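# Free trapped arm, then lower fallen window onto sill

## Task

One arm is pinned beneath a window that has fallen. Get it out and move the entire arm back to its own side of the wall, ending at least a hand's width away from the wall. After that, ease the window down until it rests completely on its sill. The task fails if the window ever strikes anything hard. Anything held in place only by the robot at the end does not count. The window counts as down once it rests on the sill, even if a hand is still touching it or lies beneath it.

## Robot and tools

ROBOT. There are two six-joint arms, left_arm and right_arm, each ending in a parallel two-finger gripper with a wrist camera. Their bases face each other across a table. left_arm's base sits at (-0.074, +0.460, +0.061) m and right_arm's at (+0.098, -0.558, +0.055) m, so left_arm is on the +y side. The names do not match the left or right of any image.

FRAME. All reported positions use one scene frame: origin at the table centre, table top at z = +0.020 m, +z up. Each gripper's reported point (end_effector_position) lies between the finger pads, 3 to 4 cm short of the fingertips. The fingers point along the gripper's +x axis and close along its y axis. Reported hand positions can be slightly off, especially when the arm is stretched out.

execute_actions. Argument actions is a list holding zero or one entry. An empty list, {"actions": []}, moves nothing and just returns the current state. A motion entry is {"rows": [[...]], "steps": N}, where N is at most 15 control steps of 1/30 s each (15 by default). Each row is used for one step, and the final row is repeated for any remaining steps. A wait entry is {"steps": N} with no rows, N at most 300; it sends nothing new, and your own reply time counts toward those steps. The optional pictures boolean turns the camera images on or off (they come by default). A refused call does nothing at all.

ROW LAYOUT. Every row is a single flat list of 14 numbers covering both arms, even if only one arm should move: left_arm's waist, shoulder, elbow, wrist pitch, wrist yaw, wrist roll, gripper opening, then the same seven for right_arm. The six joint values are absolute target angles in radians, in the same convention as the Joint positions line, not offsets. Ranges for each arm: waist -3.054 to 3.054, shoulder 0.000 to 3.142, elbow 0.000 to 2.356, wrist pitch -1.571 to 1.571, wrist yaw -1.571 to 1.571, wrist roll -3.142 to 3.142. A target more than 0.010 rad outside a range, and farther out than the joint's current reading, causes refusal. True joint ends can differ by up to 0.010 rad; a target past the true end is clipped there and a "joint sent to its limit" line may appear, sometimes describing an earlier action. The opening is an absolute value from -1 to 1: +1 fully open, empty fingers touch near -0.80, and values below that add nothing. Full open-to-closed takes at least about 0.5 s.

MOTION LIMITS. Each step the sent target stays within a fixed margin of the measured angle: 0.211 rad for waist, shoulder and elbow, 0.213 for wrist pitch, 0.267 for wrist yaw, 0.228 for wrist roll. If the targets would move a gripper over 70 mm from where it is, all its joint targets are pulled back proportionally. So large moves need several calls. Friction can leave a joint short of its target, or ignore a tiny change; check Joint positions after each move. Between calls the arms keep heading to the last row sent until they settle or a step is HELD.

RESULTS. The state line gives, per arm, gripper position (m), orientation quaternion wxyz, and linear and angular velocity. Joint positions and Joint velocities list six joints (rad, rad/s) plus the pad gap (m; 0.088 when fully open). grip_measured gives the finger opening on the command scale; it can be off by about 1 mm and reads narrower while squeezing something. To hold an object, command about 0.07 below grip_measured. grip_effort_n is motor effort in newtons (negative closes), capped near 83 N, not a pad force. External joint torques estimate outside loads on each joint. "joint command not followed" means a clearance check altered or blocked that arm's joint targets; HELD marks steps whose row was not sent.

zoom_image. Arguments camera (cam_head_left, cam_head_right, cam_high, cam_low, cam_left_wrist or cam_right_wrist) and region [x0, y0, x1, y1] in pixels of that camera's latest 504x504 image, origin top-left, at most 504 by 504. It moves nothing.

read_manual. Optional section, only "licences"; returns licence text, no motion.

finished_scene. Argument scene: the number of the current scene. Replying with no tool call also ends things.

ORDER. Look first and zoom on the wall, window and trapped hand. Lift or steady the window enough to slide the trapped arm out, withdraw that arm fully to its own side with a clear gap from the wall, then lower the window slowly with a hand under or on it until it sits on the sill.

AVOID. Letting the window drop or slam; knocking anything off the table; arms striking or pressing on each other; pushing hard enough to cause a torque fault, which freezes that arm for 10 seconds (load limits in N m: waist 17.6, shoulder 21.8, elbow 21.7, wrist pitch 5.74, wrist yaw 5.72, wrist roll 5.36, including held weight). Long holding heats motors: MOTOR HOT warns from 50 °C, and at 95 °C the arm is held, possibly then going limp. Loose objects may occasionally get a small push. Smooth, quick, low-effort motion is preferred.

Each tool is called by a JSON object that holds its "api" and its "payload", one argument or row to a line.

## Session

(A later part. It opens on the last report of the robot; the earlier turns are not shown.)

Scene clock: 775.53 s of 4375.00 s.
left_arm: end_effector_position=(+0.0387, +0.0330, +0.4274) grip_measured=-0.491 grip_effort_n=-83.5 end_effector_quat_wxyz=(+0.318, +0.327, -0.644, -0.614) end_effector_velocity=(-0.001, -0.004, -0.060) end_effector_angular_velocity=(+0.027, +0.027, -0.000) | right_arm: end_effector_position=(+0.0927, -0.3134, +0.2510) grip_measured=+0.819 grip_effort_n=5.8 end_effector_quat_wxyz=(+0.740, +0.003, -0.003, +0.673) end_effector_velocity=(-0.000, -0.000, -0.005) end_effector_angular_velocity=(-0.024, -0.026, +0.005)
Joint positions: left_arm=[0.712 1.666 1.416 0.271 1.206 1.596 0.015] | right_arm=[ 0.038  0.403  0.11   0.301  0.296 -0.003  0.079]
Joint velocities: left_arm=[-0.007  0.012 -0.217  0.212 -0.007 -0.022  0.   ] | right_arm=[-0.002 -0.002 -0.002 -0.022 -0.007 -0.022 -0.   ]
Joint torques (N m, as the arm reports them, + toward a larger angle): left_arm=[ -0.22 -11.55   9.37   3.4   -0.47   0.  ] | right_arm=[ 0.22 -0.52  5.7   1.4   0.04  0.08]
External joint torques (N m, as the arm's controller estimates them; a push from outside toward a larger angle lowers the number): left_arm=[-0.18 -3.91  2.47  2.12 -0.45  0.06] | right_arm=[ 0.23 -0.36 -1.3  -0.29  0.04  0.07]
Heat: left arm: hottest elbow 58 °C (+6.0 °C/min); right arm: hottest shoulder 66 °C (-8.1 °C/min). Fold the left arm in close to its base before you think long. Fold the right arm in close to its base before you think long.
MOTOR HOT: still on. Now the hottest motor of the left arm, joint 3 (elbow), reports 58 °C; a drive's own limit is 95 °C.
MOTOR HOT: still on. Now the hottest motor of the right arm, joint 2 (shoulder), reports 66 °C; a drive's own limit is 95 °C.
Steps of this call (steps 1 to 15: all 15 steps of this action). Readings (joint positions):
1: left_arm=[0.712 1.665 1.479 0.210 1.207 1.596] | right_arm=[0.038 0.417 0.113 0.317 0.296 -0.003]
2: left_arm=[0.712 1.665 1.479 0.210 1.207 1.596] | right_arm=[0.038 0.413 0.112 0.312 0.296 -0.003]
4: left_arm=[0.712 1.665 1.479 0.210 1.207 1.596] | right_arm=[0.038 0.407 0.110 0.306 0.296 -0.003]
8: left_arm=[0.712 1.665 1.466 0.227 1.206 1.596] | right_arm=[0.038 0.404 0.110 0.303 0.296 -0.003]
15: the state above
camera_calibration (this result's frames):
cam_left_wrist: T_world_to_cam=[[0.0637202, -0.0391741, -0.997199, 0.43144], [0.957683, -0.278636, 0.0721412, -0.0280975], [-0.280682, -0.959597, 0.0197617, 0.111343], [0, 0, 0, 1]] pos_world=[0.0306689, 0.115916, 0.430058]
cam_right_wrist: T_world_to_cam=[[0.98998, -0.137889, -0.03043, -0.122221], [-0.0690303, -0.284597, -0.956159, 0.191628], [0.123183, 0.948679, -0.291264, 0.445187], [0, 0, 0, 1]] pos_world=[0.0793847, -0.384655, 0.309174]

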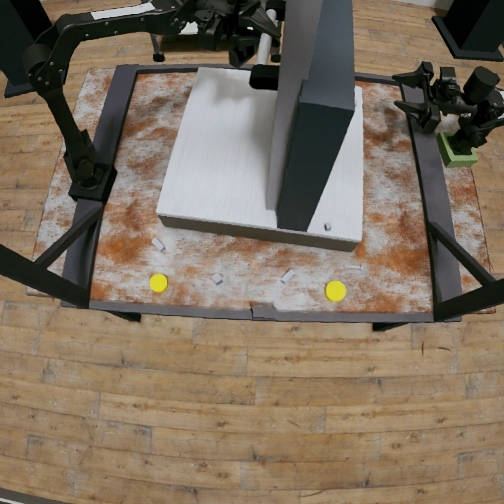

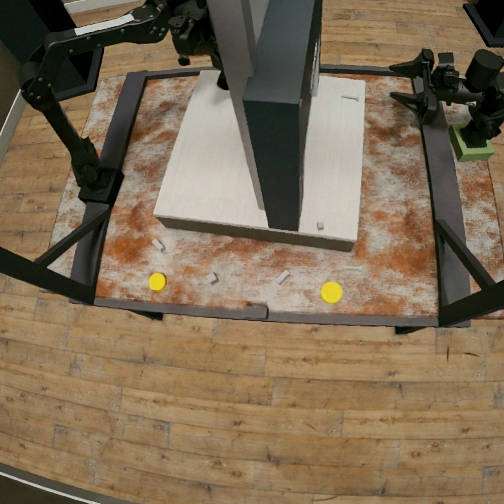

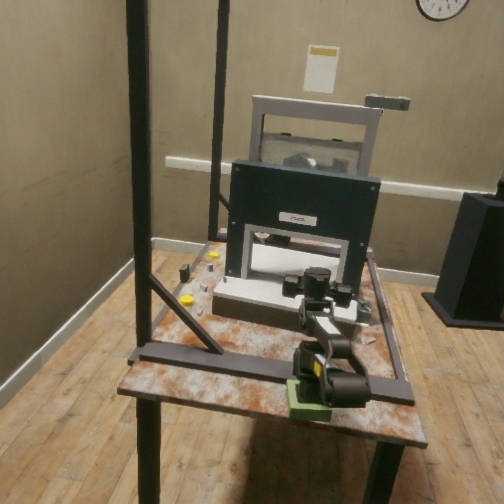

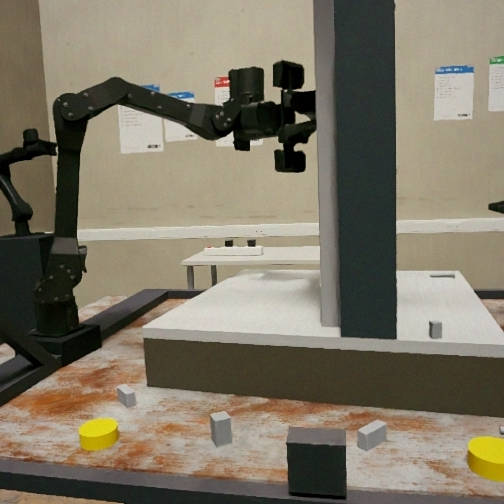

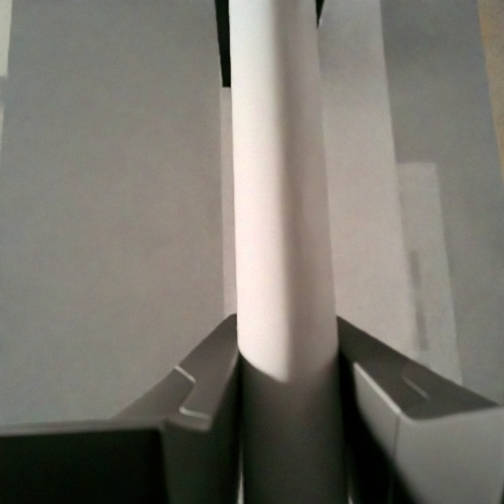

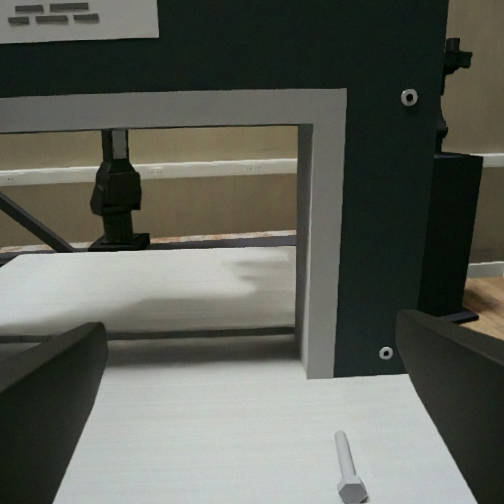

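{"api": "execute_actions", "payload": {
  "actions": [
    {"rows":[[0.708,1.644,1.42,0.318,1.195,1.597,-0.55,0.04,0.4,0.1,0.3,0.297,0,0.82],[0.708,1.645,1.412,0.326,1.195,1.597,-0.55,0.04,0.4,0.1,0.3,0.297,0,0.82],[0.708,1.646,1.401,0.337,1.195,1.597,-0.55,0.04,0.4,0.1,0.3,0.297,0,0.82],[0.708,1.647,1.389,0.349,1.195,1.597,-0.55,0.04,0.4,0.1,0.3,0.297,0,0.82],[0.708,1.649,1.377,0.361,1.195,1.597,-0.55,0.04,0.4,0.1,0.3,0.297,0,0.82],[0.708,1.65,1.365,0.373,1.195,1.597,-0.55,0.04,0.4,0.1,0.3,0.297,0,0.82],[0.708,1.652,1.353,0.385,1.195,1.597,-0.55,0.04,0.4,0.1,0.3,0.297,0,0.82],[0.708,1.654,1.341,0.397,1.195,1.597,-0.55,0.04,0.4,0.1,0.3,0.297,0,0.82],[0.708,1.656,1.33,0.409,1.195,1.597,-0.55,0.04,0.4,0.1,0.3,0.297,0,0.82],[0.708,1.658,1.318,0.421,1.195,1.597,-0.55,0.04,0.4,0.1,0.3,0.297,0,0.82],[0.708,1.66,1.308,0.433,1.195,1.597,-0.55,0.04,0.4,0.1,0.3,0.297,0,0.82],[0.708,1.662,1.297,0.446,1.195,1.597,-0.55,0.04,0.4,0.1,0.3,0.297,0,0.82],[0.708,1.664,1.287,0.458,1.195,1.597,-0.55,0.04,0.4,0.1,0.3,0.297,0,0.82],[0.708,1.667,1.277,0.47,1.195,1.597,-0.55,0.04,0.4,0.1,0.3,0.297,0,0.82],[0.708,1.669,1.267,0.483,1.195,1.597,-0.55,0.04,0.4,0.1,0.3,0.297,0,0.82]],"steps":15}
  ],
  "pictures": false
}}

{"api": "execute_actions", "payload": {
  "actions": [
    {"rows":[[0.708,1.672,1.257,0.495,1.195,1.597,-0.55,0.04,0.4,0.1,0.3,0.297,0,0.82],[0.708,1.674,1.248,0.508,1.195,1.597,-0.55,0.04,0.4,0.1,0.3,0.297,0,0.82],[0.708,1.677,1.238,0.52,1.195,1.597,-0.55,0.04,0.4,0.1,0.3,0.297,0,0.82],[0.708,1.68,1.229,0.532,1.195,1.597,-0.55,0.04,0.4,0.1,0.3,0.297,0,0.82],[0.708,1.684,1.22,0.545,1.195,1.597,-0.55,0.04,0.4,0.1,0.3,0.297,0,0.82],[0.708,1.687,1.211,0.557,1.195,1.597,-0.55,0.04,0.4,0.1,0.3,0.297,0,0.82],[0.708,1.691,1.202,0.57,1.195,1.597,-0.55,0.04,0.4,0.1,0.3,0.297,0,0.82],[0.708,1.694,1.193,0.582,1.195,1.597,-0.55,0.04,0.4,0.1,0.3,0.297,0,0.82],[0.708,1.698,1.184,0.594,1.195,1.597,-0.55,0.04,0.4,0.1,0.3,0.297,0,0.82],[0.708,1.702,1.176,0.607,1.195,1.597,-0.55,0.04,0.4,0.1,0.3,0.297,0,0.82],[0.708,1.706,1.167,0.619,1.195,1.597,-0.55,0.04,0.4,0.1,0.3,0.297,0,0.82],[0.708,1.71,1.159,0.632,1.195,1.597,-0.55,0.04,0.4,0.1,0.3,0.297,0,0.82],[0.708,1.715,1.151,0.644,1.195,1.597,-0.55,0.04,0.4,0.1,0.3,0.297,0,0.82],[0.708,1.72,1.143,0.657,1.195,1.597,-0.55,0.04,0.4,0.1,0.3,0.297,0,0.82],[0.708,1.724,1.135,0.67,1.195,1.597,-0.55,0.04,0.4,0.1,0.3,0.297,0,0.82]],"steps":15}
  ],
  "pictures": false
}}

{"api": "execute_actions", "payload": {
  "actions": [
    {"rows":[[0.708,1.729,1.128,0.682,1.195,1.597,-0.55,0.04,0.4,0.1,0.3,0.297,0,0.82],[0.708,1.734,1.12,0.695,1.195,1.597,-0.55,0.04,0.4,0.1,0.3,0.297,0,0.82],[0.708,1.739,1.112,0.707,1.195,1.597,-0.55,0.04,0.4,0.1,0.3,0.297,0,0.82],[0.708,1.744,1.105,0.72,1.195,1.597,-0.55,0.04,0.4,0.1,0.3,0.297,0,0.82],[0.708,1.75,1.098,0.732,1.195,1.597,-0.55,0.04,0.4,0.1,0.3,0.297,0,0.82],[0.708,1.755,1.091,0.745,1.195,1.597,-0.55,0.04,0.4,0.1,0.3,0.297,0,0.82],[0.708,1.761,1.084,0.757,1.195,1.597,-0.55,0.04,0.4,0.1,0.3,0.297,0,0.82],[0.708,1.767,1.078,0.77,1.195,1.597,-0.55,0.04,0.4,0.1,0.3,0.297,0,0.82],[0.708,1.773,1.071,0.782,1.195,1.597,-0.55,0.04,0.4,0.1,0.3,0.297,0,0.82],[0.708,1.778,1.066,0.793,1.195,1.597,-0.55,0.04,0.4,0.1,0.3,0.297,0,0.82],[0.708,1.783,1.061,0.803,1.195,1.597,-0.55,0.04,0.4,0.1,0.3,0.297,0,0.82],[0.708,1.786,1.057,0.81,1.195,1.597,-0.55,0.04,0.4,0.1,0.3,0.297,0,0.82],[0.708,1.789,1.054,0.816,1.195,1.597,-0.55,0.04,0.4,0.1,0.3,0.297,0,0.82],[0.708,1.791,1.052,0.82,1.195,1.597,-0.55,0.04,0.4,0.1,0.3,0.297,0,0.82]],"steps":15}
  ],
  "pictures": false
}}

{"api": "execute_actions", "payload": {
  "actions": [
    {"steps":12}
  ]
}}

Scene clock: 828.30 s of 4375.00 s.
left_arm: end_effector_position=(+0.0398, +0.0313, +0.3814) grip_measured=-0.491 grip_effort_n=-83.5 end_effector_quat_wxyz=(+0.319, +0.327, -0.639, -0.619) end_effector_velocity=(+0.002, -0.003, -0.098) end_effector_angular_velocity=(+0.010, +0.010, +0.020) | right_arm: end_effector_position=(+0.0927, -0.3134, +0.2510) grip_measured=+0.819 grip_effort_n=5.8 end_effector_quat_wxyz=(+0.740, +0.003, -0.003, +0.673) end_effector_velocity=(+0.002, -0.000, -0.002) end_effector_angular_velocity=(-0.008, -0.009, -0.010)
Joint positions: left_arm=[0.711 1.688 1.265 0.428 1.203 1.597 0.015] | right_arm=[ 0.038  0.403  0.11   0.301  0.296 -0.003  0.079]
Joint velocities: left_arm=[-0.002  0.071 -0.31   0.374 -0.022 -0.007 -0.   ] | right_arm=[-0.002 -0.002 -0.002 -0.007  0.007 -0.007  0.   ]
Joint torques (N m, as the arm reports them, + toward a larger angle): left_arm=[ -0.28 -11.81   9.47   3.33  -0.35  -0.04] | right_arm=[ 0.22 -0.56  5.7   1.44  0.05  0.08]
External joint torques (N m, as the arm's controller estimates them; a push from outside toward a larger angle lowers the number): left_arm=[-0.29 -3.82  2.52  2.   -0.35  0.02] | right_arm=[ 0.22 -0.4  -1.3  -0.26  0.05  0.07]
Heat: left arm: hottest wrist pitch 57 °C (+0.0 °C/min); right arm: hottest shoulder 56 °C (-12.2 °C/min). Fold the left arm in close to its base before you think long. Fold the right arm in close to its base before you think long.
MOTOR HOT: still on. Now the hottest motor of the left arm, joint 4 (wrist pitch), reports 57 °C; a drive's own limit is 95 °C.
MOTOR HOT: still on. Now the hottest motor of the right arm, joint 2 (shoulder), reports 56 °C; a drive's own limit is 95 °C.
Steps of this call (steps 1 to 30: the robot went on to your last target; steps 31 to 90: nothing new was sent; then 49.27 s passed at rest; steps 91 to 105: all 15 steps of this action). Readings (joint positions):
91: left_arm=[0.712 1.667 1.397 0.288 1.206 1.596] | right_arm=[0.038 0.403 0.110 0.301 0.296 -0.003]
92: left_arm=[0.712 1.668 1.395 0.291 1.206 1.596] | right_arm=[0.038 0.403 0.110 0.301 0.296 -0.003]
94: left_arm=[0.712 1.668 1.386 0.306 1.205 1.596] | right_arm=[0.038 0.403 0.110 0.301 0.296 -0.003]
98: left_arm=[0.711 1.671 1.348 0.346 1.203 1.596] | right_arm=[0.038 0.403 0.110 0.301 0.296 -0.003]
105: the state above

Scene clock: 828.80 s of 4375.00 s.
left_arm: end_effector_position=(+0.0407, +0.0298, +0.3338) grip_measured=-0.491 grip_effort_n=-83.5 end_effector_quat_wxyz=(+0.320, +0.328, -0.638, -0.619) end_effector_velocity=(+0.004, -0.004, -0.098) end_effector_angular_velocity=(+0.039, +0.035, +0.034) | right_arm: end_effector_position=(+0.0927, -0.3135, +0.2509) grip_measured=+0.819 grip_effort_n=5.8 end_effector_quat_wxyz=(+0.740, +0.003, -0.003, +0.673) end_effector_velocity=(+0.002, -0.000, -0.002) end_effector_angular_velocity=(-0.011, -0.038, -0.010)
Joint positions: left_arm=[0.711 1.743 1.132 0.615 1.2   1.597 0.015] | right_arm=[ 0.038  0.403  0.11   0.301  0.296 -0.003  0.079]
Joint velocities: left_arm=[-0.002  0.134 -0.242  0.344 -0.037 -0.022  0.   ] | right_arm=[-0.002 -0.002 -0.002 -0.007  0.007 -0.037 -0.   ]
Joint torques (N m, as the arm reports them, + toward a larger angle): left_arm=[  0.   -12.42   8.75   3.34  -0.12  -0.01] | right_arm=[ 0.22 -0.55  5.69  1.43  0.04  0.08]
External joint torques (N m, as the arm's controller estimates them; a push from outside toward a larger angle lowers the number): left_arm=[-0.06 -4.51  2.21  2.04 -0.13  0.05] | right_arm=[ 0.21 -0.39 -1.31 -0.26  0.04  0.07]
Heat: left arm: hottest wrist pitch 57 °C (+0.0 °C/min); right arm: hottest shoulder 56 °C (-12.1 °C/min). Fold the left arm in close to its base before you think long. Fold the right arm in close to its base before you think long.
MOTOR HOT: still on. Now the hottest motor of the left arm, joint 4 (wrist pitch), reports 57 °C; a drive's own limit is 95 °C.
MOTOR HOT: still on. Now the hottest motor of the right arm, joint 2 (shoulder), reports 56 °C; a drive's own limit is 95 °C.
Steps of this call (steps 1 to 15: all 15 steps of this action). Readings (joint positions):
1: left_arm=[0.711 1.691 1.255 0.441 1.203 1.597] | right_arm=[0.038 0.403 0.110 0.301 0.296 -0.003]
2: left_arm=[0.711 1.694 1.245 0.454 1.203 1.597] | right_arm=[0.038 0.403 0.110 0.301 0.296 -0.003]
4: left_arm=[0.711 1.700 1.227 0.479 1.203 1.597] | right_arm=[0.038 0.403 0.110 0.301 0.296 -0.003]
8: left_arm=[0.711 1.713 1.191 0.528 1.203 1.597] | right_arm=[0.038 0.403 0.110 0.301 0.296 -0.003]
15: the state above

Scene clock: 829.30 s of 4375.00 s.
left_arm: end_effector_position=(+0.0415, +0.0285, +0.2902) grip_measured=-0.491 grip_effort_n=-83.5 end_effector_quat_wxyz=(+0.322, +0.330, -0.636, -0.619) end_effector_velocity=(+0.002, -0.003, -0.054) end_effector_angular_velocity=(+0.055, +0.039, +0.020) | right_arm: end_effector_position=(+0.0927, -0.3135, +0.2509) grip_measured=+0.819 grip_effort_n=5.8 end_effector_quat_wxyz=(+0.740, +0.003, -0.003, +0.673) end_effector_velocity=(-0.003, -0.000, -0.001) end_effector_angular_velocity=(-0.003, -0.008, +0.019)
Joint positions: left_arm=[0.71  1.819 1.037 0.782 1.193 1.598 0.015] | right_arm=[ 0.038  0.403  0.11   0.301  0.296 -0.003  0.079]
Joint velocities: left_arm=[-0.002  0.1   -0.085  0.125 -0.022 -0.007 -0.   ] | right_arm=[-0.002 -0.007 -0.002 -0.007 -0.022 -0.007 -0.   ]
Joint torques (N m, as the arm reports them, + toward a larger angle): left_arm=[ -0.18 -13.22   8.31   3.42   0.09  -0.12] | right_arm=[ 0.22 -0.54  5.72  1.43  0.05  0.08]
External joint torques (N m, as the arm's controller estimates them; a push from outside toward a larger angle lowers the number): left_arm=[-0.18 -4.72  1.87  2.02  0.08 -0.05] | right_arm=[ 0.21 -0.39 -1.26 -0.26  0.05  0.07]
Heat: left arm: hottest wrist pitch 57 °C (+0.0 °C/min); right arm: hottest shoulder 56 °C (-12.2 °C/min). Fold the left arm in close to its base before you think long. Fold the right arm in close to its base before you think long.
MOTOR HOT: still on. Now the hottest motor of the left arm, joint 4 (wrist pitch), reports 57 °C; a drive's own limit is 95 °C.
MOTOR HOT: still on. Now the hottest motor of the right arm, joint 2 (shoulder), reports 56 °C; a drive's own limit is 95 °C.
Steps of this call (steps 1 to 15: all 15 steps of this action). Readings (joint positions):
1: left_arm=[0.711 1.747 1.124 0.628 1.199 1.597] | right_arm=[0.038 0.403 0.110 0.301 0.296 -0.003]
2: left_arm=[0.711 1.752 1.116 0.640 1.199 1.597] | right_arm=[0.038 0.403 0.110 0.301 0.296 -0.003]
4: left_arm=[0.711 1.762 1.102 0.665 1.197 1.597] | right_arm=[0.038 0.403 0.110 0.301 0.296 -0.003]
8: left_arm=[0.710 1.784 1.074 0.715 1.195 1.597] | right_arm=[0.038 0.403 0.110 0.301 0.296 -0.003]
15: the state above

Scene clock: 829.70 s of 4375.00 s.
left_arm: end_effector_position=(+0.0416, +0.0284, +0.2872) grip_measured=-0.491 grip_effort_n=-83.5 end_effector_quat_wxyz=(+0.322, +0.331, -0.636, -0.619) end_effector_velocity=(-0.001, -0.002, -0.001) end_effector_angular_velocity=(-0.006, -0.001, +0.015) | right_arm: end_effector_position=(+0.0927, -0.3135, +0.2509) grip_measured=+0.819 grip_effort_n=5.8 end_effector_quat_wxyz=(+0.740, +0.003, -0.003, +0.673) end_effector_velocity=(-0.003, +0.001, -0.003) end_effector_angular_velocity=(-0.013, -0.010, +0.019)
Joint positions: left_arm=[0.71  1.825 1.031 0.793 1.192 1.598 0.015] | right_arm=[ 0.038  0.403  0.11   0.301  0.296 -0.003  0.079]
Joint velocities: left_arm=[-0.007  0.002 -0.007  0.022 -0.022 -0.007 -0.   ] | right_arm=[-0.002  0.002 -0.002 -0.007 -0.022 -0.007  0.   ]
Joint torques (N m, as the arm reports them, + toward a larger angle): left_arm=[ -0.11 -13.08   8.19   3.5    0.16  -0.11] | right_arm=[ 0.22 -0.54  5.72  1.43  0.05  0.08]
External joint torques (N m, as the arm's controller estimates them; a push from outside toward a larger angle lowers the number): left_arm=[-0.07 -4.97  2.06  2.19  0.16 -0.05] | right_arm=[ 0.22 -0.41 -1.24 -0.25  0.05  0.07]
Heat: left arm: hottest wrist pitch 57 °C (+0.0 °C/min); right arm: hottest shoulder 55 °C (-13.1 °C/min). Fold the left arm in close to its base before you think long. Fold the right arm in close to its base before you think long.
MOTOR HOT: still on. Now the hottest motor of the left arm, joint 4 (wrist pitch), reports 57 °C; a drive's own limit is 95 °C.
MOTOR HOT: still on. Now the hottest motor of the right arm, joint 2 (shoulder), reports 55 °C; a drive's own limit is 95 °C.
Steps of this call (steps 1 to 12: the robot went on to your last target). Readings (joint positions):
1: left_arm=[0.710 1.822 1.034 0.786 1.193 1.598] | right_arm=[0.038 0.403 0.110 0.301 0.296 -0.003]
2: left_arm=[0.710 1.824 1.033 0.788 1.192 1.598] | right_arm=[0.038 0.403 0.110 0.301 0.296 -0.003]
4: left_arm=[0.710 1.825 1.032 0.791 1.192 1.598] | right_arm=[0.038 0.403 0.110 0.301 0.296 -0.003]
8: left_arm=[0.710 1.825 1.031 0.793 1.192 1.598] | right_arm=[0.038 0.403 0.110 0.301 0.296 -0.003]
12: the state above
camera_calibration (this result's frames):
cam_left_wrist: T_world_to_cam=[[0.0542447, -0.0219355, -0.998287, 0.291556], [0.961665, -0.267991, 0.0581433, -0.0185341], [-0.268807, -0.963172, 0.00655755, 0.113968], [0, 0, 0, 1]] pos_world=[0.0326437, 0.1112, 0.291387]
cam_right_wrist: T_world_to_cam=[[0.98998, -0.137889, -0.03043, -0.122237], [-0.0690303, -0.284597, -0.956159, 0.191528], [0.123183, 0.948679, -0.291264, 0.445195], [0, 0, 0, 1]] pos_world=[0.0793926, -0.384694, 0.309081]

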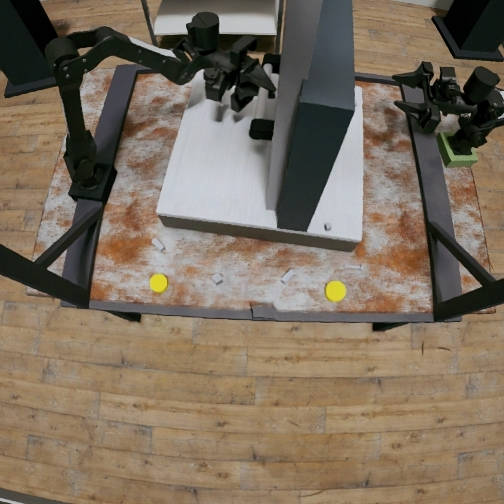

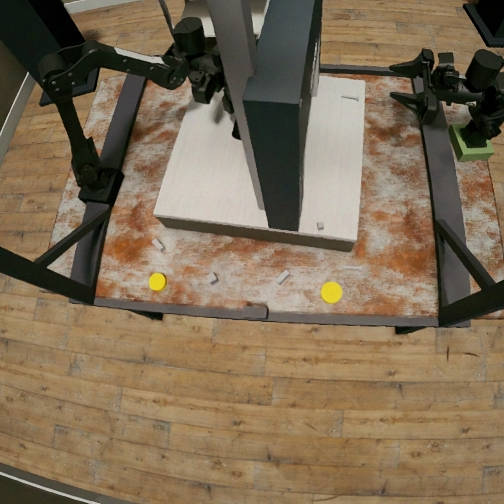

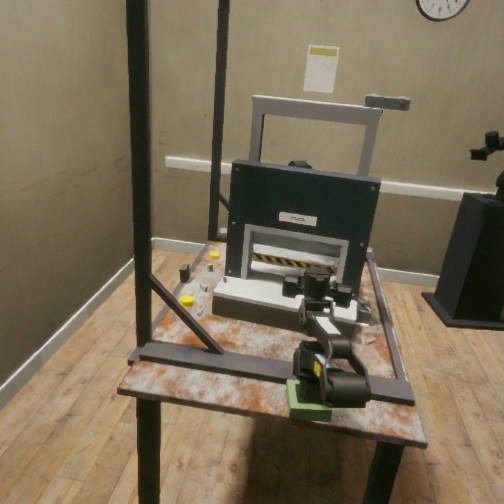

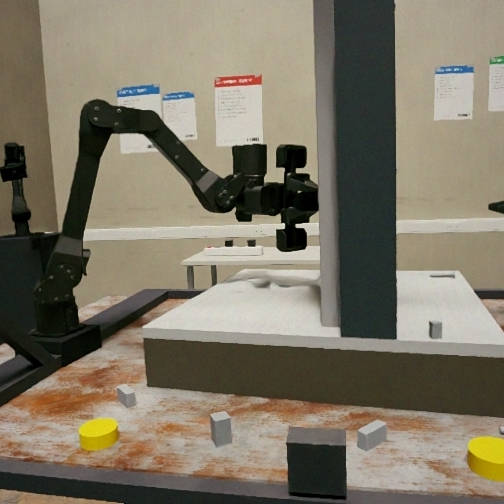

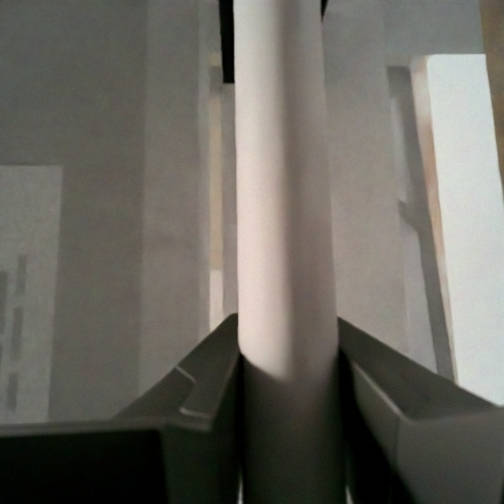

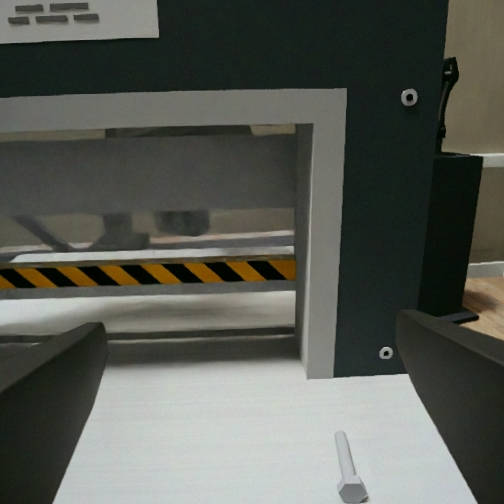

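{"api": "execute_actions", "payload": {
  "actions": [
    {"rows":[[0.708,1.793,1.05,0.823,1.195,1.597,-0.55,0.04,0.4,0.1,0.3,0.297,0,0.82],[0.708,1.796,1.048,0.829,1.195,1.597,-0.55,0.04,0.4,0.1,0.3,0.297,0,0.82],[0.708,1.8,1.044,0.836,1.195,1.597,-0.55,0.04,0.4,0.1,0.3,0.297,0,0.82],[0.708,1.804,1.041,0.844,1.195,1.597,-0.55,0.04,0.4,0.1,0.3,0.297,0,0.82],[0.708,1.808,1.037,0.852,1.195,1.597,-0.55,0.04,0.4,0.1,0.3,0.297,0,0.82],[0.708,1.813,1.034,0.86,1.195,1.597,-0.55,0.04,0.4,0.1,0.3,0.297,0,0.82],[0.708,1.817,1.03,0.868,1.195,1.597,-0.55,0.04,0.4,0.1,0.3,0.297,0,0.82],[0.708,1.822,1.027,0.876,1.195,1.597,-0.55,0.04,0.4,0.1,0.3,0.297,0,0.82],[0.708,1.826,1.023,0.884,1.195,1.597,-0.55,0.04,0.4,0.1,0.3,0.297,0,0.82],[0.708,1.831,1.02,0.892,1.195,1.597,-0.55,0.04,0.4,0.1,0.3,0.297,0,0.82],[0.708,1.836,1.017,0.9,1.195,1.597,-0.55,0.04,0.4,0.1,0.3,0.297,0,0.82],[0.708,1.84,1.014,0.907,1.195,1.597,-0.55,0.04,0.4,0.1,0.3,0.297,0,0.82],[0.708,1.844,1.011,0.913,1.195,1.597,-0.55,0.04,0.4,0.1,0.3,0.297,0,0.82],[0.708,1.846,1.009,0.917,1.195,1.597,-0.55,0.04,0.4,0.1,0.3,0.297,0,0.82],[0.708,1.848,1.008,0.92,1.195,1.597,-0.55,0.04,0.4,0.1,0.3,0.297,0,0.82]],"steps":15}
  ],
  "pictures": false
}}

{"api": "execute_actions", "payload": {
  "actions": [
    {"steps":10}
  ]
}}

{"api": "zoom_image", "payload": {
  "camera": "cam_right_wrist",
  "region": [180, 250, 340, 380]
}}

Scene clock: 849.53 s of 4375.00 s.
left_arm: end_effector_position=(+0.0419, +0.0279, +0.2664) grip_measured=-0.491 grip_effort_n=-83.5 end_effector_quat_wxyz=(+0.322, +0.331, -0.637, -0.617) end_effector_velocity=(+0.001, -0.002, -0.056) end_effector_angular_velocity=(+0.060, +0.049, +0.020) | right_arm: end_effector_position=(+0.0927, -0.3135, +0.2509) grip_measured=+0.819 grip_effort_n=5.8 end_effector_quat_wxyz=(+0.740, +0.003, -0.003, +0.673) end_effector_velocity=(+0.004, -0.000, -0.006) end_effector_angular_velocity=(-0.027, -0.012, -0.024)
Joint positions: left_arm=[0.71  1.874 0.995 0.882 1.19  1.598 0.015] | right_arm=[ 0.038  0.403  0.11   0.301  0.296 -0.003  0.079]
Joint velocities: left_arm=[-0.002  0.115 -0.081  0.139 -0.022 -0.022 -0.   ] | right_arm=[-0.002  0.002 -0.002 -0.022  0.022 -0.007  0.   ]
Joint torques (N m, as the arm reports them, + toward a larger angle): left_arm=[ -0.27 -13.51   7.46   3.39   0.27  -0.08] | right_arm=[ 0.22 -0.54  5.73  1.43  0.05  0.08]
External joint torques (N m, as the arm's controller estimates them; a push from outside toward a larger angle lowers the number): left_arm=[-0.27 -4.93  1.36  2.01  0.27 -0.01] | right_arm=[ 0.22 -0.43 -1.22 -0.25  0.05  0.07]
Heat: left arm: hottest wrist pitch 59 °C (+3.0 °C/min); right arm: hottest shoulder 54 °C (-8.0 °C/min). Fold the left arm in close to its base before you think long. Fold the right arm in close to its base before you think long.
MOTOR HOT: still on. Now the hottest motor of the left arm, joint 4 (wrist pitch), reports 59 °C; a drive's own limit is 95 °C.
MOTOR HOT: still on. Now the hottest motor of the right arm, joint 2 (shoulder), reports 54 °C; a drive's own limit is 95 °C.
Steps of this call (steps 1 to 30: the robot went on to your last target; steps 31 to 90: nothing new was sent; then 16.33 s passed at rest; steps 91 to 105: all 15 steps of this action). Readings (joint positions):
91: left_arm=[0.710 1.826 1.031 0.794 1.192 1.598] | right_arm=[0.038 0.403 0.110 0.301 0.296 -0.003]
92: left_arm=[0.710 1.826 1.030 0.797 1.192 1.598] | right_arm=[0.038 0.403 0.110 0.301 0.296 -0.003]
94: left_arm=[0.710 1.829 1.028 0.807 1.192 1.598] | right_arm=[0.038 0.403 0.110 0.301 0.296 -0.003]
98: left_arm=[0.710 1.840 1.019 0.834 1.191 1.598] | right_arm=[0.038 0.403 0.110 0.301 0.296 -0.003]
105: the state above

Scene clock: 849.87 s of 4375.00 s.
left_arm: end_effector_position=(+0.0421, +0.0278, +0.2628) grip_measured=-0.491 grip_effort_n=-83.5 end_effector_quat_wxyz=(+0.323, +0.332, -0.636, -0.618) end_effector_velocity=(-0.001, +0.002, -0.002) end_effector_angular_velocity=(+0.006, +0.001, -0.005) | right_arm: end_effector_position=(+0.0927, -0.3135, +0.2509) grip_measured=+0.819 grip_effort_n=5.8 end_effector_quat_wxyz=(+0.740, +0.003, -0.003, +0.673) end_effector_velocity=(-0.000, -0.000, -0.002) end_effector_angular_velocity=(-0.008, -0.009, +0.005)
Joint positions: left_arm=[0.71  1.882 0.99  0.893 1.189 1.598 0.015] | right_arm=[ 0.038  0.403  0.11   0.301  0.296 -0.003  0.079]
Joint velocities: left_arm=[ 0.002 -0.002 -0.007 -0.007  0.007  0.007 -0.   ] | right_arm=[-0.002 -0.002 -0.002 -0.007 -0.007 -0.007 -0.   ]
Joint torques (N m, as the arm reports them, + toward a larger angle): left_arm=[ -0.18 -13.4    7.47   3.47   0.28  -0.14] | right_arm=[ 0.23 -0.54  5.73  1.43  0.05  0.08]
External joint torques (N m, as the arm's controller estimates them; a push from outside toward a larger angle lowers the number): left_arm=[-0.22 -5.11  1.63  2.15  0.28 -0.08] | right_arm=[ 0.23 -0.38 -1.27 -0.27  0.05  0.07]
Heat: left arm: hottest wrist pitch 59 °C (+3.0 °C/min); right arm: hottest shoulder 54 °C (-7.1 °C/min). Fold the left arm in close to its base before you think long. Fold the right arm in close to its base before you think long.
MOTOR HOT: still on. Now the hottest motor of the left arm, joint 4 (wrist pitch), reports 59 °C; a drive's own limit is 95 °C.
MOTOR HOT: still on. Now the hottest motor of the right arm, joint 2 (shoulder), reports 54 °C; a drive's own limit is 95 °C.
Steps of this call (steps 1 to 10: the robot went on to your last target). Readings (joint positions):
1: left_arm=[0.710 1.877 0.993 0.886 1.189 1.598] | right_arm=[0.038 0.403 0.110 0.301 0.296 -0.003]
2: left_arm=[0.710 1.880 0.992 0.888 1.189 1.598] | right_arm=[0.038 0.403 0.110 0.301 0.296 -0.003]
4: left_arm=[0.710 1.882 0.991 0.891 1.189 1.598] | right_arm=[0.038 0.403 0.110 0.301 0.296 -0.003]
8: left_arm=[0.710 1.882 0.990 0.893 1.189 1.598] | right_arm=[0.038 0.403 0.110 0.301 0.296 -0.003]
10: the state above
camera_calibration (this result's frames):
cam_left_wrist: T_world_to_cam=[[0.0553486, -0.0233818, -0.998193, 0.267111], [0.962316, -0.265328, 0.0595743, -0.018197], [-0.266241, -0.963875, 0.00781514, 0.11319], [0, 0, 0, 1]] pos_world=[0.0328629, 0.110519, 0.266827]
cam_right_wrist: T_world_to_cam=[[0.98998, -0.137889, -0.03043, -0.122237], [-0.0690303, -0.284597, -0.956159, 0.191528], [0.123183, 0.948679, -0.291264, 0.445195], [0, 0, 0, 1]] pos_world=[0.0793926, -0.384694, 0.309081]

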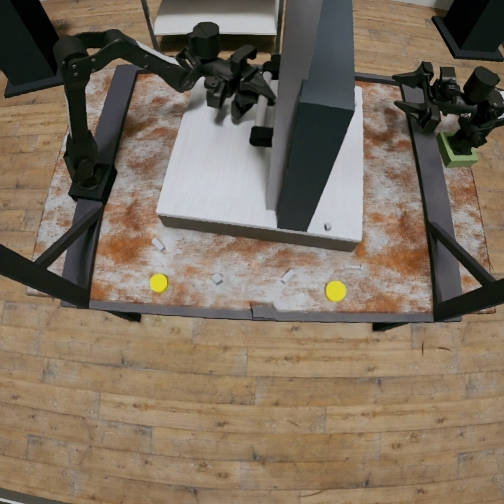

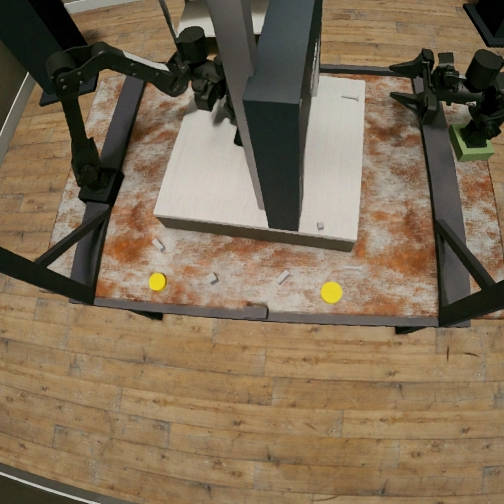

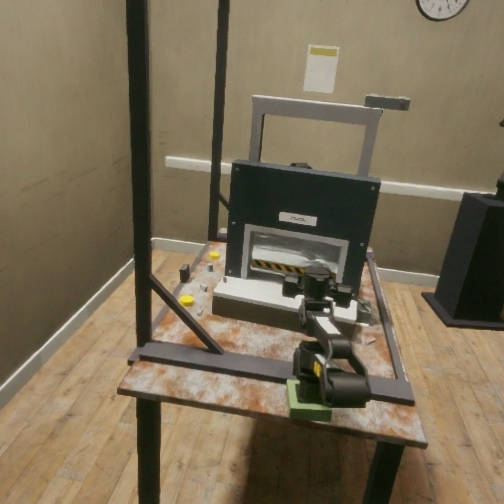

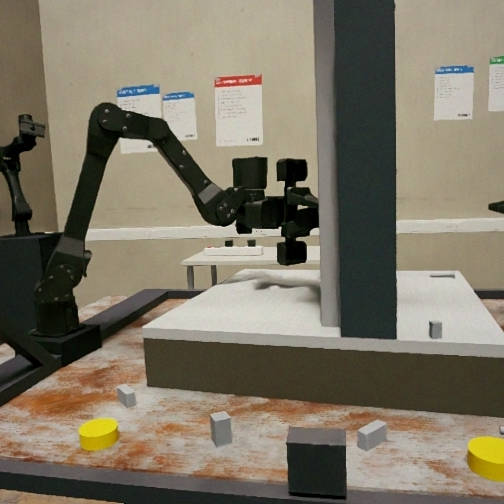

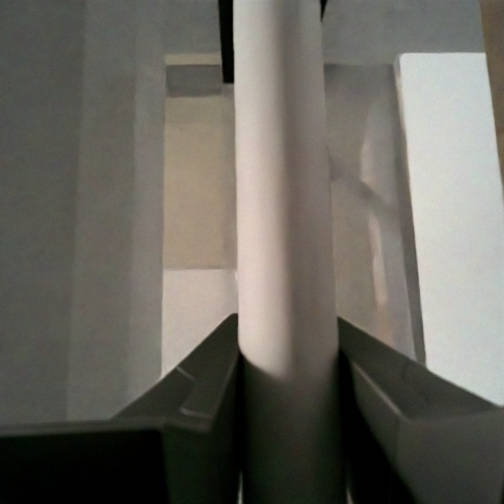

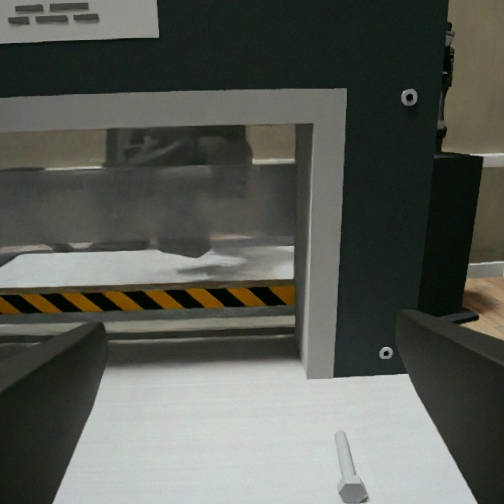

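Region (180, 250, 340, 380) of cam_right_wrist's 504x504 image, scaled by 3.150, with more detail than that image has; it fills the top 410 rows of this view, and the rest is white.

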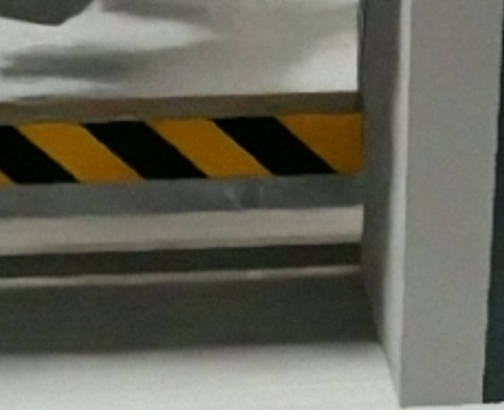

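{"api": "execute_actions", "payload": {
  "actions": [
    {"rows":[[0.708,1.8497,1.0071,0.9227,1.195,1.597,-0.55,0.04,0.4,0.1,0.3,0.297,0,0.82],[0.708,1.8515,1.0062,0.9253,1.195,1.597,-0.55,0.04,0.4,0.1,0.3,0.297,0,0.82],[0.708,1.8532,1.0053,0.928,1.195,1.597,-0.55,0.04,0.4,0.1,0.3,0.297,0,0.82],[0.708,1.8549,1.0044,0.9307,1.195,1.597,-0.55,0.04,0.4,0.1,0.3,0.297,0,0.82],[0.708,1.8567,1.0035,0.9333,1.195,1.597,-0.55,0.04,0.4,0.1,0.3,0.297,0,0.82],[0.708,1.8584,1.0026,0.936,1.195,1.597,-0.55,0.04,0.4,0.1,0.3,0.297,0,0.82],[0.708,1.8601,1.0017,0.9387,1.195,1.597,-0.55,0.04,0.4,0.1,0.3,0.297,0,0.82],[0.708,1.8619,1.0008,0.9413,1.195,1.597,-0.55,0.04,0.4,0.1,0.3,0.297,0,0.82],[0.708,1.8636,0.9999,0.944,1.195,1.597,-0.55,0.04,0.4,0.1,0.3,0.297,0,0.82],[0.708,1.8653,0.999,0.9467,1.195,1.597,-0.55,0.04,0.4,0.1,0.3,0.297,0,0.82],[0.708,1.8671,0.9981,0.9493,1.195,1.597,-0.55,0.04,0.4,0.1,0.3,0.297,0,0.82],[0.708,1.8688,0.9972,0.952,1.195,1.597,-0.55,0.04,0.4,0.1,0.3,0.297,0,0.82],[0.708,1.8705,0.9963,0.9547,1.195,1.597,-0.55,0.04,0.4,0.1,0.3,0.297,0,0.82],[0.708,1.8723,0.9954,0.9573,1.195,1.597,-0.55,0.04,0.4,0.1,0.3,0.297,0,0.82],[0.708,1.874,0.9945,0.96,1.195,1.597,-0.55,0.04,0.4,0.1,0.3,0.297,0,0.82]],"steps":15}
  ],
  "pictures": false
}}

{"api": "execute_actions", "payload": {
  "actions": [
    {"rows":[[0.708,1.8753,0.9938,0.962,1.195,1.597,-0.55,0.04,0.4,0.1,0.3,0.297,0,0.82],[0.708,1.8766,0.9931,0.964,1.195,1.597,-0.55,0.04,0.4,0.1,0.3,0.297,0,0.82],[0.708,1.8779,0.9924,0.966,1.195,1.597,-0.55,0.04,0.4,0.1,0.3,0.297,0,0.82],[0.708,1.8792,0.9917,0.968,1.195,1.597,-0.55,0.04,0.4,0.1,0.3,0.297,0,0.82],[0.708,1.8805,0.991,0.97,1.195,1.597,-0.55,0.04,0.4,0.1,0.3,0.297,0,0.82],[0.708,1.8818,0.9903,0.972,1.195,1.597,-0.55,0.04,0.4,0.1,0.3,0.297,0,0.82],[0.708,1.8831,0.9896,0.974,1.195,1.597,-0.55,0.04,0.4,0.1,0.3,0.297,0,0.82],[0.708,1.8844,0.9889,0.976,1.195,1.597,-0.55,0.04,0.4,0.1,0.3,0.297,0,0.82],[0.708,1.8857,0.9882,0.978,1.195,1.597,-0.55,0.04,0.4,0.1,0.3,0.297,0,0.82],[0.708,1.887,0.9875,0.98,1.195,1.597,-0.55,0.04,0.4,0.1,0.3,0.297,0,0.82],[0.708,1.8883,0.9868,0.982,1.195,1.597,-0.55,0.04,0.4,0.1,0.3,0.297,0,0.82],[0.708,1.8896,0.9861,0.984,1.195,1.597,-0.55,0.04,0.4,0.1,0.3,0.297,0,0.82],[0.708,1.8909,0.9854,0.986,1.195,1.597,-0.55,0.04,0.4,0.1,0.3,0.297,0,0.82],[0.708,1.8922,0.9847,0.988,1.195,1.597,-0.55,0.04,0.4,0.1,0.3,0.297,0,0.82],[0.708,1.8935,0.984,0.99,1.195,1.597,-0.55,0.04,0.4,0.1,0.3,0.297,0,0.82]],"steps":15}
  ],
  "pictures": false
}}

{"api": "execute_actions", "payload": {
  "actions": [
    {"rows":[[0.708,1.8948,0.9833,0.992,1.195,1.597,-0.55,0.04,0.4,0.1,0.3,0.297,0,0.82],[0.708,1.8961,0.9826,0.994,1.195,1.597,-0.55,0.04,0.4,0.1,0.3,0.297,0,0.82],[0.708,1.8974,0.9819,0.996,1.195,1.597,-0.55,0.04,0.4,0.1,0.3,0.297,0,0.82],[0.708,1.8987,0.9812,0.998,1.195,1.597,-0.55,0.04,0.4,0.1,0.3,0.297,0,0.82],[0.708,1.9,0.9805,1.0,1.195,1.597,-0.55,0.04,0.4,0.1,0.3,0.297,0,0.82],[0.708,1.9013,0.9798,1.002,1.195,1.597,-0.55,0.04,0.4,0.1,0.3,0.297,0,0.82],[0.708,1.9026,0.9791,1.004,1.195,1.597,-0.55,0.04,0.4,0.1,0.3,0.297,0,0.82],[0.708,1.9039,0.9784,1.006,1.195,1.597,-0.55,0.04,0.4,0.1,0.3,0.297,0,0.82],[0.708,1.9052,0.9777,1.008,1.195,1.597,-0.55,0.04,0.4,0.1,0.3,0.297,0,0.82],[0.708,1.9065,0.977,1.01,1.195,1.597,-0.55,0.04,0.4,0.1,0.3,0.297,0,0.82],[0.708,1.9078,0.9764,1.012,1.195,1.597,-0.55,0.04,0.4,0.1,0.3,0.297,0,0.82],[0.708,1.9091,0.9758,1.014,1.195,1.597,-0.55,0.04,0.4,0.1,0.3,0.297,0,0.82],[0.708,1.9104,0.9752,1.016,1.195,1.597,-0.55,0.04,0.4,0.1,0.3,0.297,0,0.82],[0.708,1.9117,0.9746,1.018,1.195,1.597,-0.55,0.04,0.4,0.1,0.3,0.297,0,0.82],[0.708,1.913,0.974,1.02,1.195,1.597,-0.55,0.04,0.4,0.1,0.3,0.297,0,0.82]],"steps":15}
  ]
}}

{"api": "zoom_image", "payload": {
  "camera": "cam_right_wrist",
  "region": [180, 250, 340, 380]
}}

Scene clock: 893.00 s of 4375.00 s.
left_arm: end_effector_position=(+0.0422, +0.0276, +0.2564) grip_measured=-0.491 grip_effort_n=-83.5 end_effector_quat_wxyz=(+0.322, +0.332, -0.638, -0.616) end_effector_velocity=(-0.002, -0.002, -0.027) end_effector_angular_velocity=(+0.035, +0.026, -0.000) | right_arm: end_effector_position=(+0.0927, -0.3135, +0.2509) grip_measured=+0.819 grip_effort_n=5.8 end_effector_quat_wxyz=(+0.740, +0.003, -0.003, +0.673) end_effector_velocity=(+0.002, -0.001, -0.001) end_effector_angular_velocity=(-0.004, -0.022, -0.010)
Joint positions: left_arm=[0.71  1.901 0.98  0.928 1.189 1.598 0.015] | right_arm=[ 0.038  0.403  0.11   0.301  0.296 -0.003  0.079]
Joint velocities: left_arm=[-0.007  0.056 -0.032  0.051 -0.007 -0.007 -0.   ] | right_arm=[-0.002 -0.007 -0.002 -0.007  0.007 -0.022 -0.   ]
Joint torques (N m, as the arm reports them, + toward a larger angle): left_arm=[ -0.05 -12.87   7.13   3.32   0.29  -0.14] | right_arm=[ 0.22 -0.54  5.73  1.43  0.05  0.08]
External joint torques (N m, as the arm's controller estimates them; a push from outside toward a larger angle lowers the number): left_arm=[-0.01 -4.59  1.41  2.01  0.3  -0.08] | right_arm=[ 0.22 -0.36 -1.31 -0.28  0.05  0.08]
Heat: left arm: hottest wrist pitch 61 °C (+4.0 °C/min); right arm: hottest shoulder 52 °C (-3.0 °C/min). Fold the left arm in close to its base before you think long. Fold the right arm in close to its base before you think long.
MOTOR HOT: still on. Now the hottest motor of the left arm, joint 4 (wrist pitch), reports 61 °C; a drive's own limit is 95 °C.
MOTOR HOT: still on. Now the hottest motor of the right arm, joint 2 (shoulder), reports 52 °C; a drive's own limit is 95 °C.
Steps of this call (steps 1 to 30: the robot went on to your last target; steps 31 to 90: nothing new was sent; then 39.63 s passed at rest; steps 91 to 105: all 15 steps of this action). Readings (joint positions):
91: left_arm=[0.710 1.883 0.990 0.894 1.189 1.598] | right_arm=[0.038 0.403 0.110 0.301 0.296 -0.003]
92: left_arm=[0.710 1.883 0.989 0.896 1.189 1.598] | right_arm=[0.038 0.403 0.110 0.301 0.296 -0.003]
94: left_arm=[0.710 1.885 0.989 0.900 1.189 1.598] | right_arm=[0.038 0.403 0.110 0.301 0.296 -0.003]
98: left_arm=[0.710 1.888 0.987 0.910 1.189 1.598] | right_arm=[0.038 0.403 0.110 0.301 0.296 -0.003]
105: the state above

Scene clock: 893.50 s of 4375.00 s.
left_arm: end_effector_position=(+0.0423, +0.0274, +0.2491) grip_measured=-0.491 grip_effort_n=-83.5 end_effector_quat_wxyz=(+0.322, +0.332, -0.639, -0.615) end_effector_velocity=(-0.000, -0.001, -0.014) end_effector_angular_velocity=(+0.015, +0.019, +0.005) | right_arm: end_effector_position=(+0.0927, -0.3135, +0.2509) grip_measured=+0.819 grip_effort_n=5.8 end_effector_quat_wxyz=(+0.740, +0.003, -0.003, +0.673) end_effector_velocity=(+0.001, +0.000, -0.003) end_effector_angular_velocity=(-0.014, -0.024, -0.000)
Joint positions: left_arm=[0.71  1.921 0.971 0.959 1.189 1.598 0.015] | right_arm=[ 0.038  0.403  0.11   0.301  0.296 -0.003  0.079]
Joint velocities: left_arm=[-0.002  0.037 -0.017  0.051 -0.007 -0.022  0.   ] | right_arm=[-0.007  0.002 -0.002 -0.007 -0.007 -0.022 -0.   ]
Joint torques (N m, as the arm reports them, + toward a larger angle): left_arm=[ -0.09 -13.1    6.96   3.42   0.28  -0.1 ] | right_arm=[ 0.22 -0.54  5.73  1.44  0.04  0.08]
External joint torques (N m, as the arm's controller estimates them; a push from outside toward a larger angle lowers the number): left_arm=[-0.09 -4.68  1.28  2.1   0.29 -0.03] | right_arm=[ 0.23 -0.41 -1.25 -0.25  0.04  0.07]
Heat: left arm: hottest wrist pitch 61 °C (+4.0 °C/min); right arm: hottest shoulder 52 °C (-3.0 °C/min). Fold the left arm in close to its base before you think long. Fold the right arm in close to its base before you think long.
MOTOR HOT: still on. Now the hottest motor of the left arm, joint 4 (wrist pitch), reports 61 °C; a drive's own limit is 95 °C.
MOTOR HOT: still on. Now the hottest motor of the right arm, joint 2 (shoulder), reports 52 °C; a drive's own limit is 95 °C.
Steps of this call (steps 1 to 15: all 15 steps of this action). Readings (joint positions):
1: left_arm=[0.710 1.903 0.980 0.930 1.189 1.598] | right_arm=[0.038 0.403 0.110 0.301 0.296 -0.003]
2: left_arm=[0.710 1.905 0.979 0.933 1.189 1.598] | right_arm=[0.038 0.403 0.110 0.301 0.296 -0.003]
4: left_arm=[0.710 1.908 0.977 0.937 1.189 1.598] | right_arm=[0.038 0.403 0.110 0.301 0.296 -0.003]
8: left_arm=[0.710 1.913 0.975 0.946 1.189 1.598] | right_arm=[0.038 0.403 0.110 0.301 0.296 -0.003]
15: the state above

Scene clock: 894.00 s of 4375.00 s.
left_arm: end_effector_position=(+0.0424, +0.0272, +0.2417) grip_measured=-0.491 grip_effort_n=-83.5 end_effector_quat_wxyz=(+0.323, +0.332, -0.638, -0.615) end_effector_velocity=(-0.002, -0.001, -0.014) end_effector_angular_velocity=(+0.006, +0.007, -0.000) | right_arm: end_effector_position=(+0.0927, -0.3135, +0.2509) grip_measured=+0.819 grip_effort_n=5.8 end_effector_quat_wxyz=(+0.740, +0.003, -0.003, +0.673) end_effector_velocity=(-0.000, -0.000, -0.002) end_effector_angular_velocity=(-0.006, +0.006, +0.005)
Joint positions: left_arm=[0.709 1.942 0.961 0.99  1.187 1.598 0.015] | right_arm=[ 0.038  0.403  0.11   0.301  0.296 -0.003  0.079]
Joint velocities: left_arm=[-0.007  0.037 -0.017  0.051 -0.007 -0.007 -0.   ] | right_arm=[-0.002 -0.002 -0.002 -0.007 -0.007  0.007 -0.   ]
Joint torques (N m, as the arm reports them, + toward a larger angle): left_arm=[ -0.19 -12.92   6.75   3.45   0.32  -0.12] | right_arm=[ 0.22 -0.55  5.72  1.43  0.04  0.08]
External joint torques (N m, as the arm's controller estimates them; a push from outside toward a larger angle lowers the number): left_arm=[-0.14 -4.53  1.23  2.14  0.32 -0.05] | right_arm=[ 0.24 -0.4  -1.28 -0.27  0.04  0.07]
Heat: left arm: hottest wrist pitch 61 °C (+4.0 °C/min); right arm: hottest shoulder 52 °C (-3.0 °C/min). Fold the left arm in close to its base before you think long. Fold the right arm in close to its base before you think long.
MOTOR HOT: still on. Now the hottest motor of the left arm, joint 4 (wrist pitch), reports 61 °C; a drive's own limit is 95 °C.
MOTOR HOT: still on. Now the hottest motor of the right arm, joint 2 (shoulder), reports 52 °C; a drive's own limit is 95 °C.
Steps of this call (steps 1 to 15: all 15 steps of this action). Readings (joint positions):
1: left_arm=[0.710 1.923 0.970 0.962 1.189 1.598] | right_arm=[0.038 0.403 0.110 0.301 0.296 -0.003]
2: left_arm=[0.710 1.924 0.969 0.964 1.189 1.598] | right_arm=[0.038 0.403 0.110 0.301 0.296 -0.003]
4: left_arm=[0.710 1.927 0.968 0.968 1.188 1.598] | right_arm=[0.038 0.403 0.110 0.301 0.296 -0.003]
8: left_arm=[0.710 1.932 0.965 0.975 1.188 1.598] | right_arm=[0.038 0.403 0.110 0.301 0.296 -0.003]
15: the state above
camera_calibration (this result's frames):
cam_left_wrist: T_world_to_cam=[[0.0599585, -0.0303286, -0.99774, 0.245847], [0.962331, -0.263786, 0.065849, -0.0189484], [-0.265187, -0.964104, 0.01337, 0.111473], [0, 0, 0, 1]] pos_world=[0.0330552, 0.10993, 0.245048]
cam_right_wrist: T_world_to_cam=[[0.98998, -0.137889, -0.03043, -0.122237], [-0.0690303, -0.284597, -0.956159, 0.191528], [0.123183, 0.948679, -0.291264, 0.445195], [0, 0, 0, 1]] pos_world=[0.0793926, -0.384694, 0.309081]

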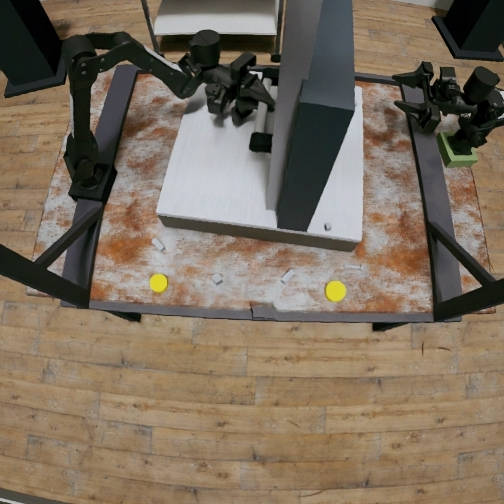

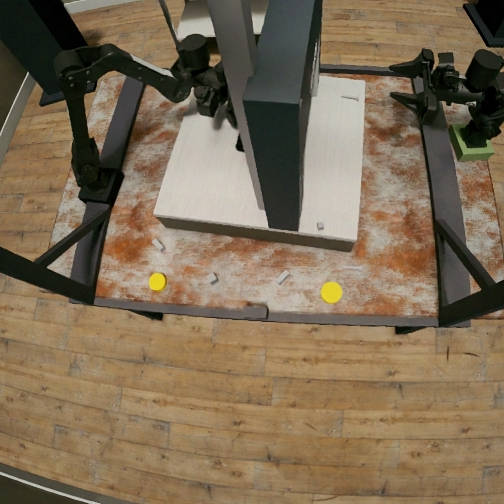

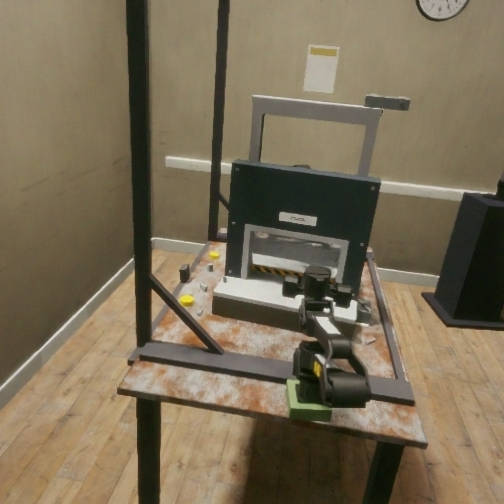

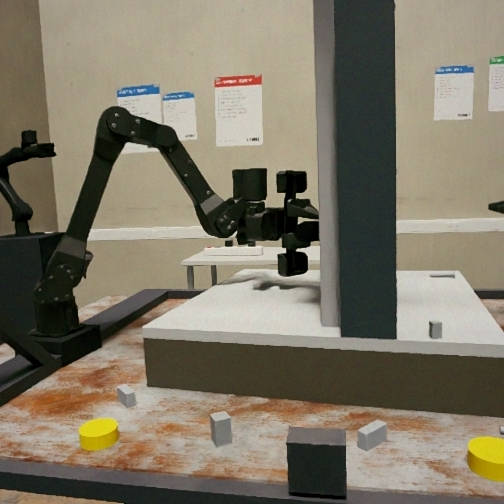

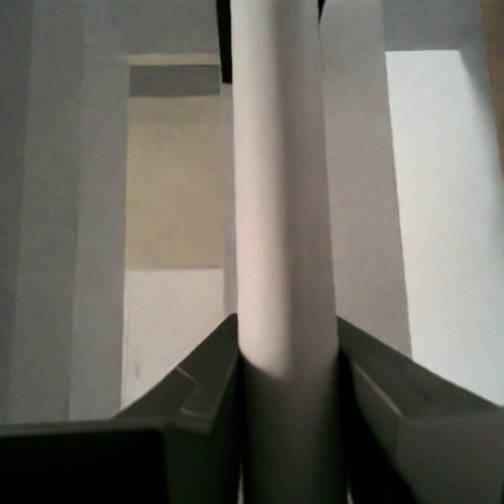

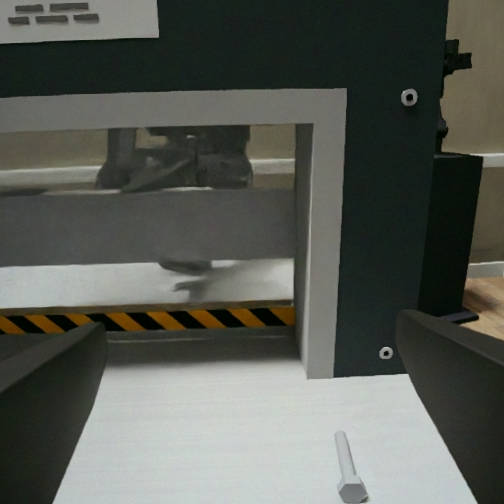

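Region (180, 250, 340, 380) of cam_right_wrist's 504x504 image, scaled by 3.150, with more detail than that image has; it fills the top 410 rows of this view, and the rest is white.

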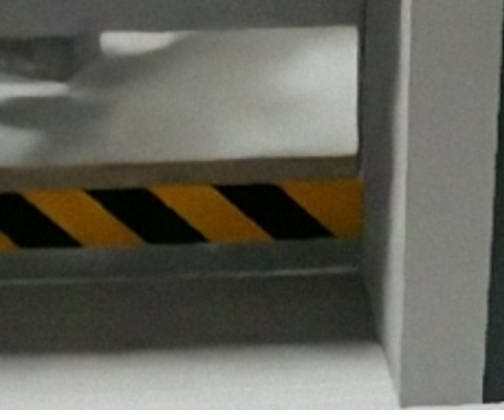

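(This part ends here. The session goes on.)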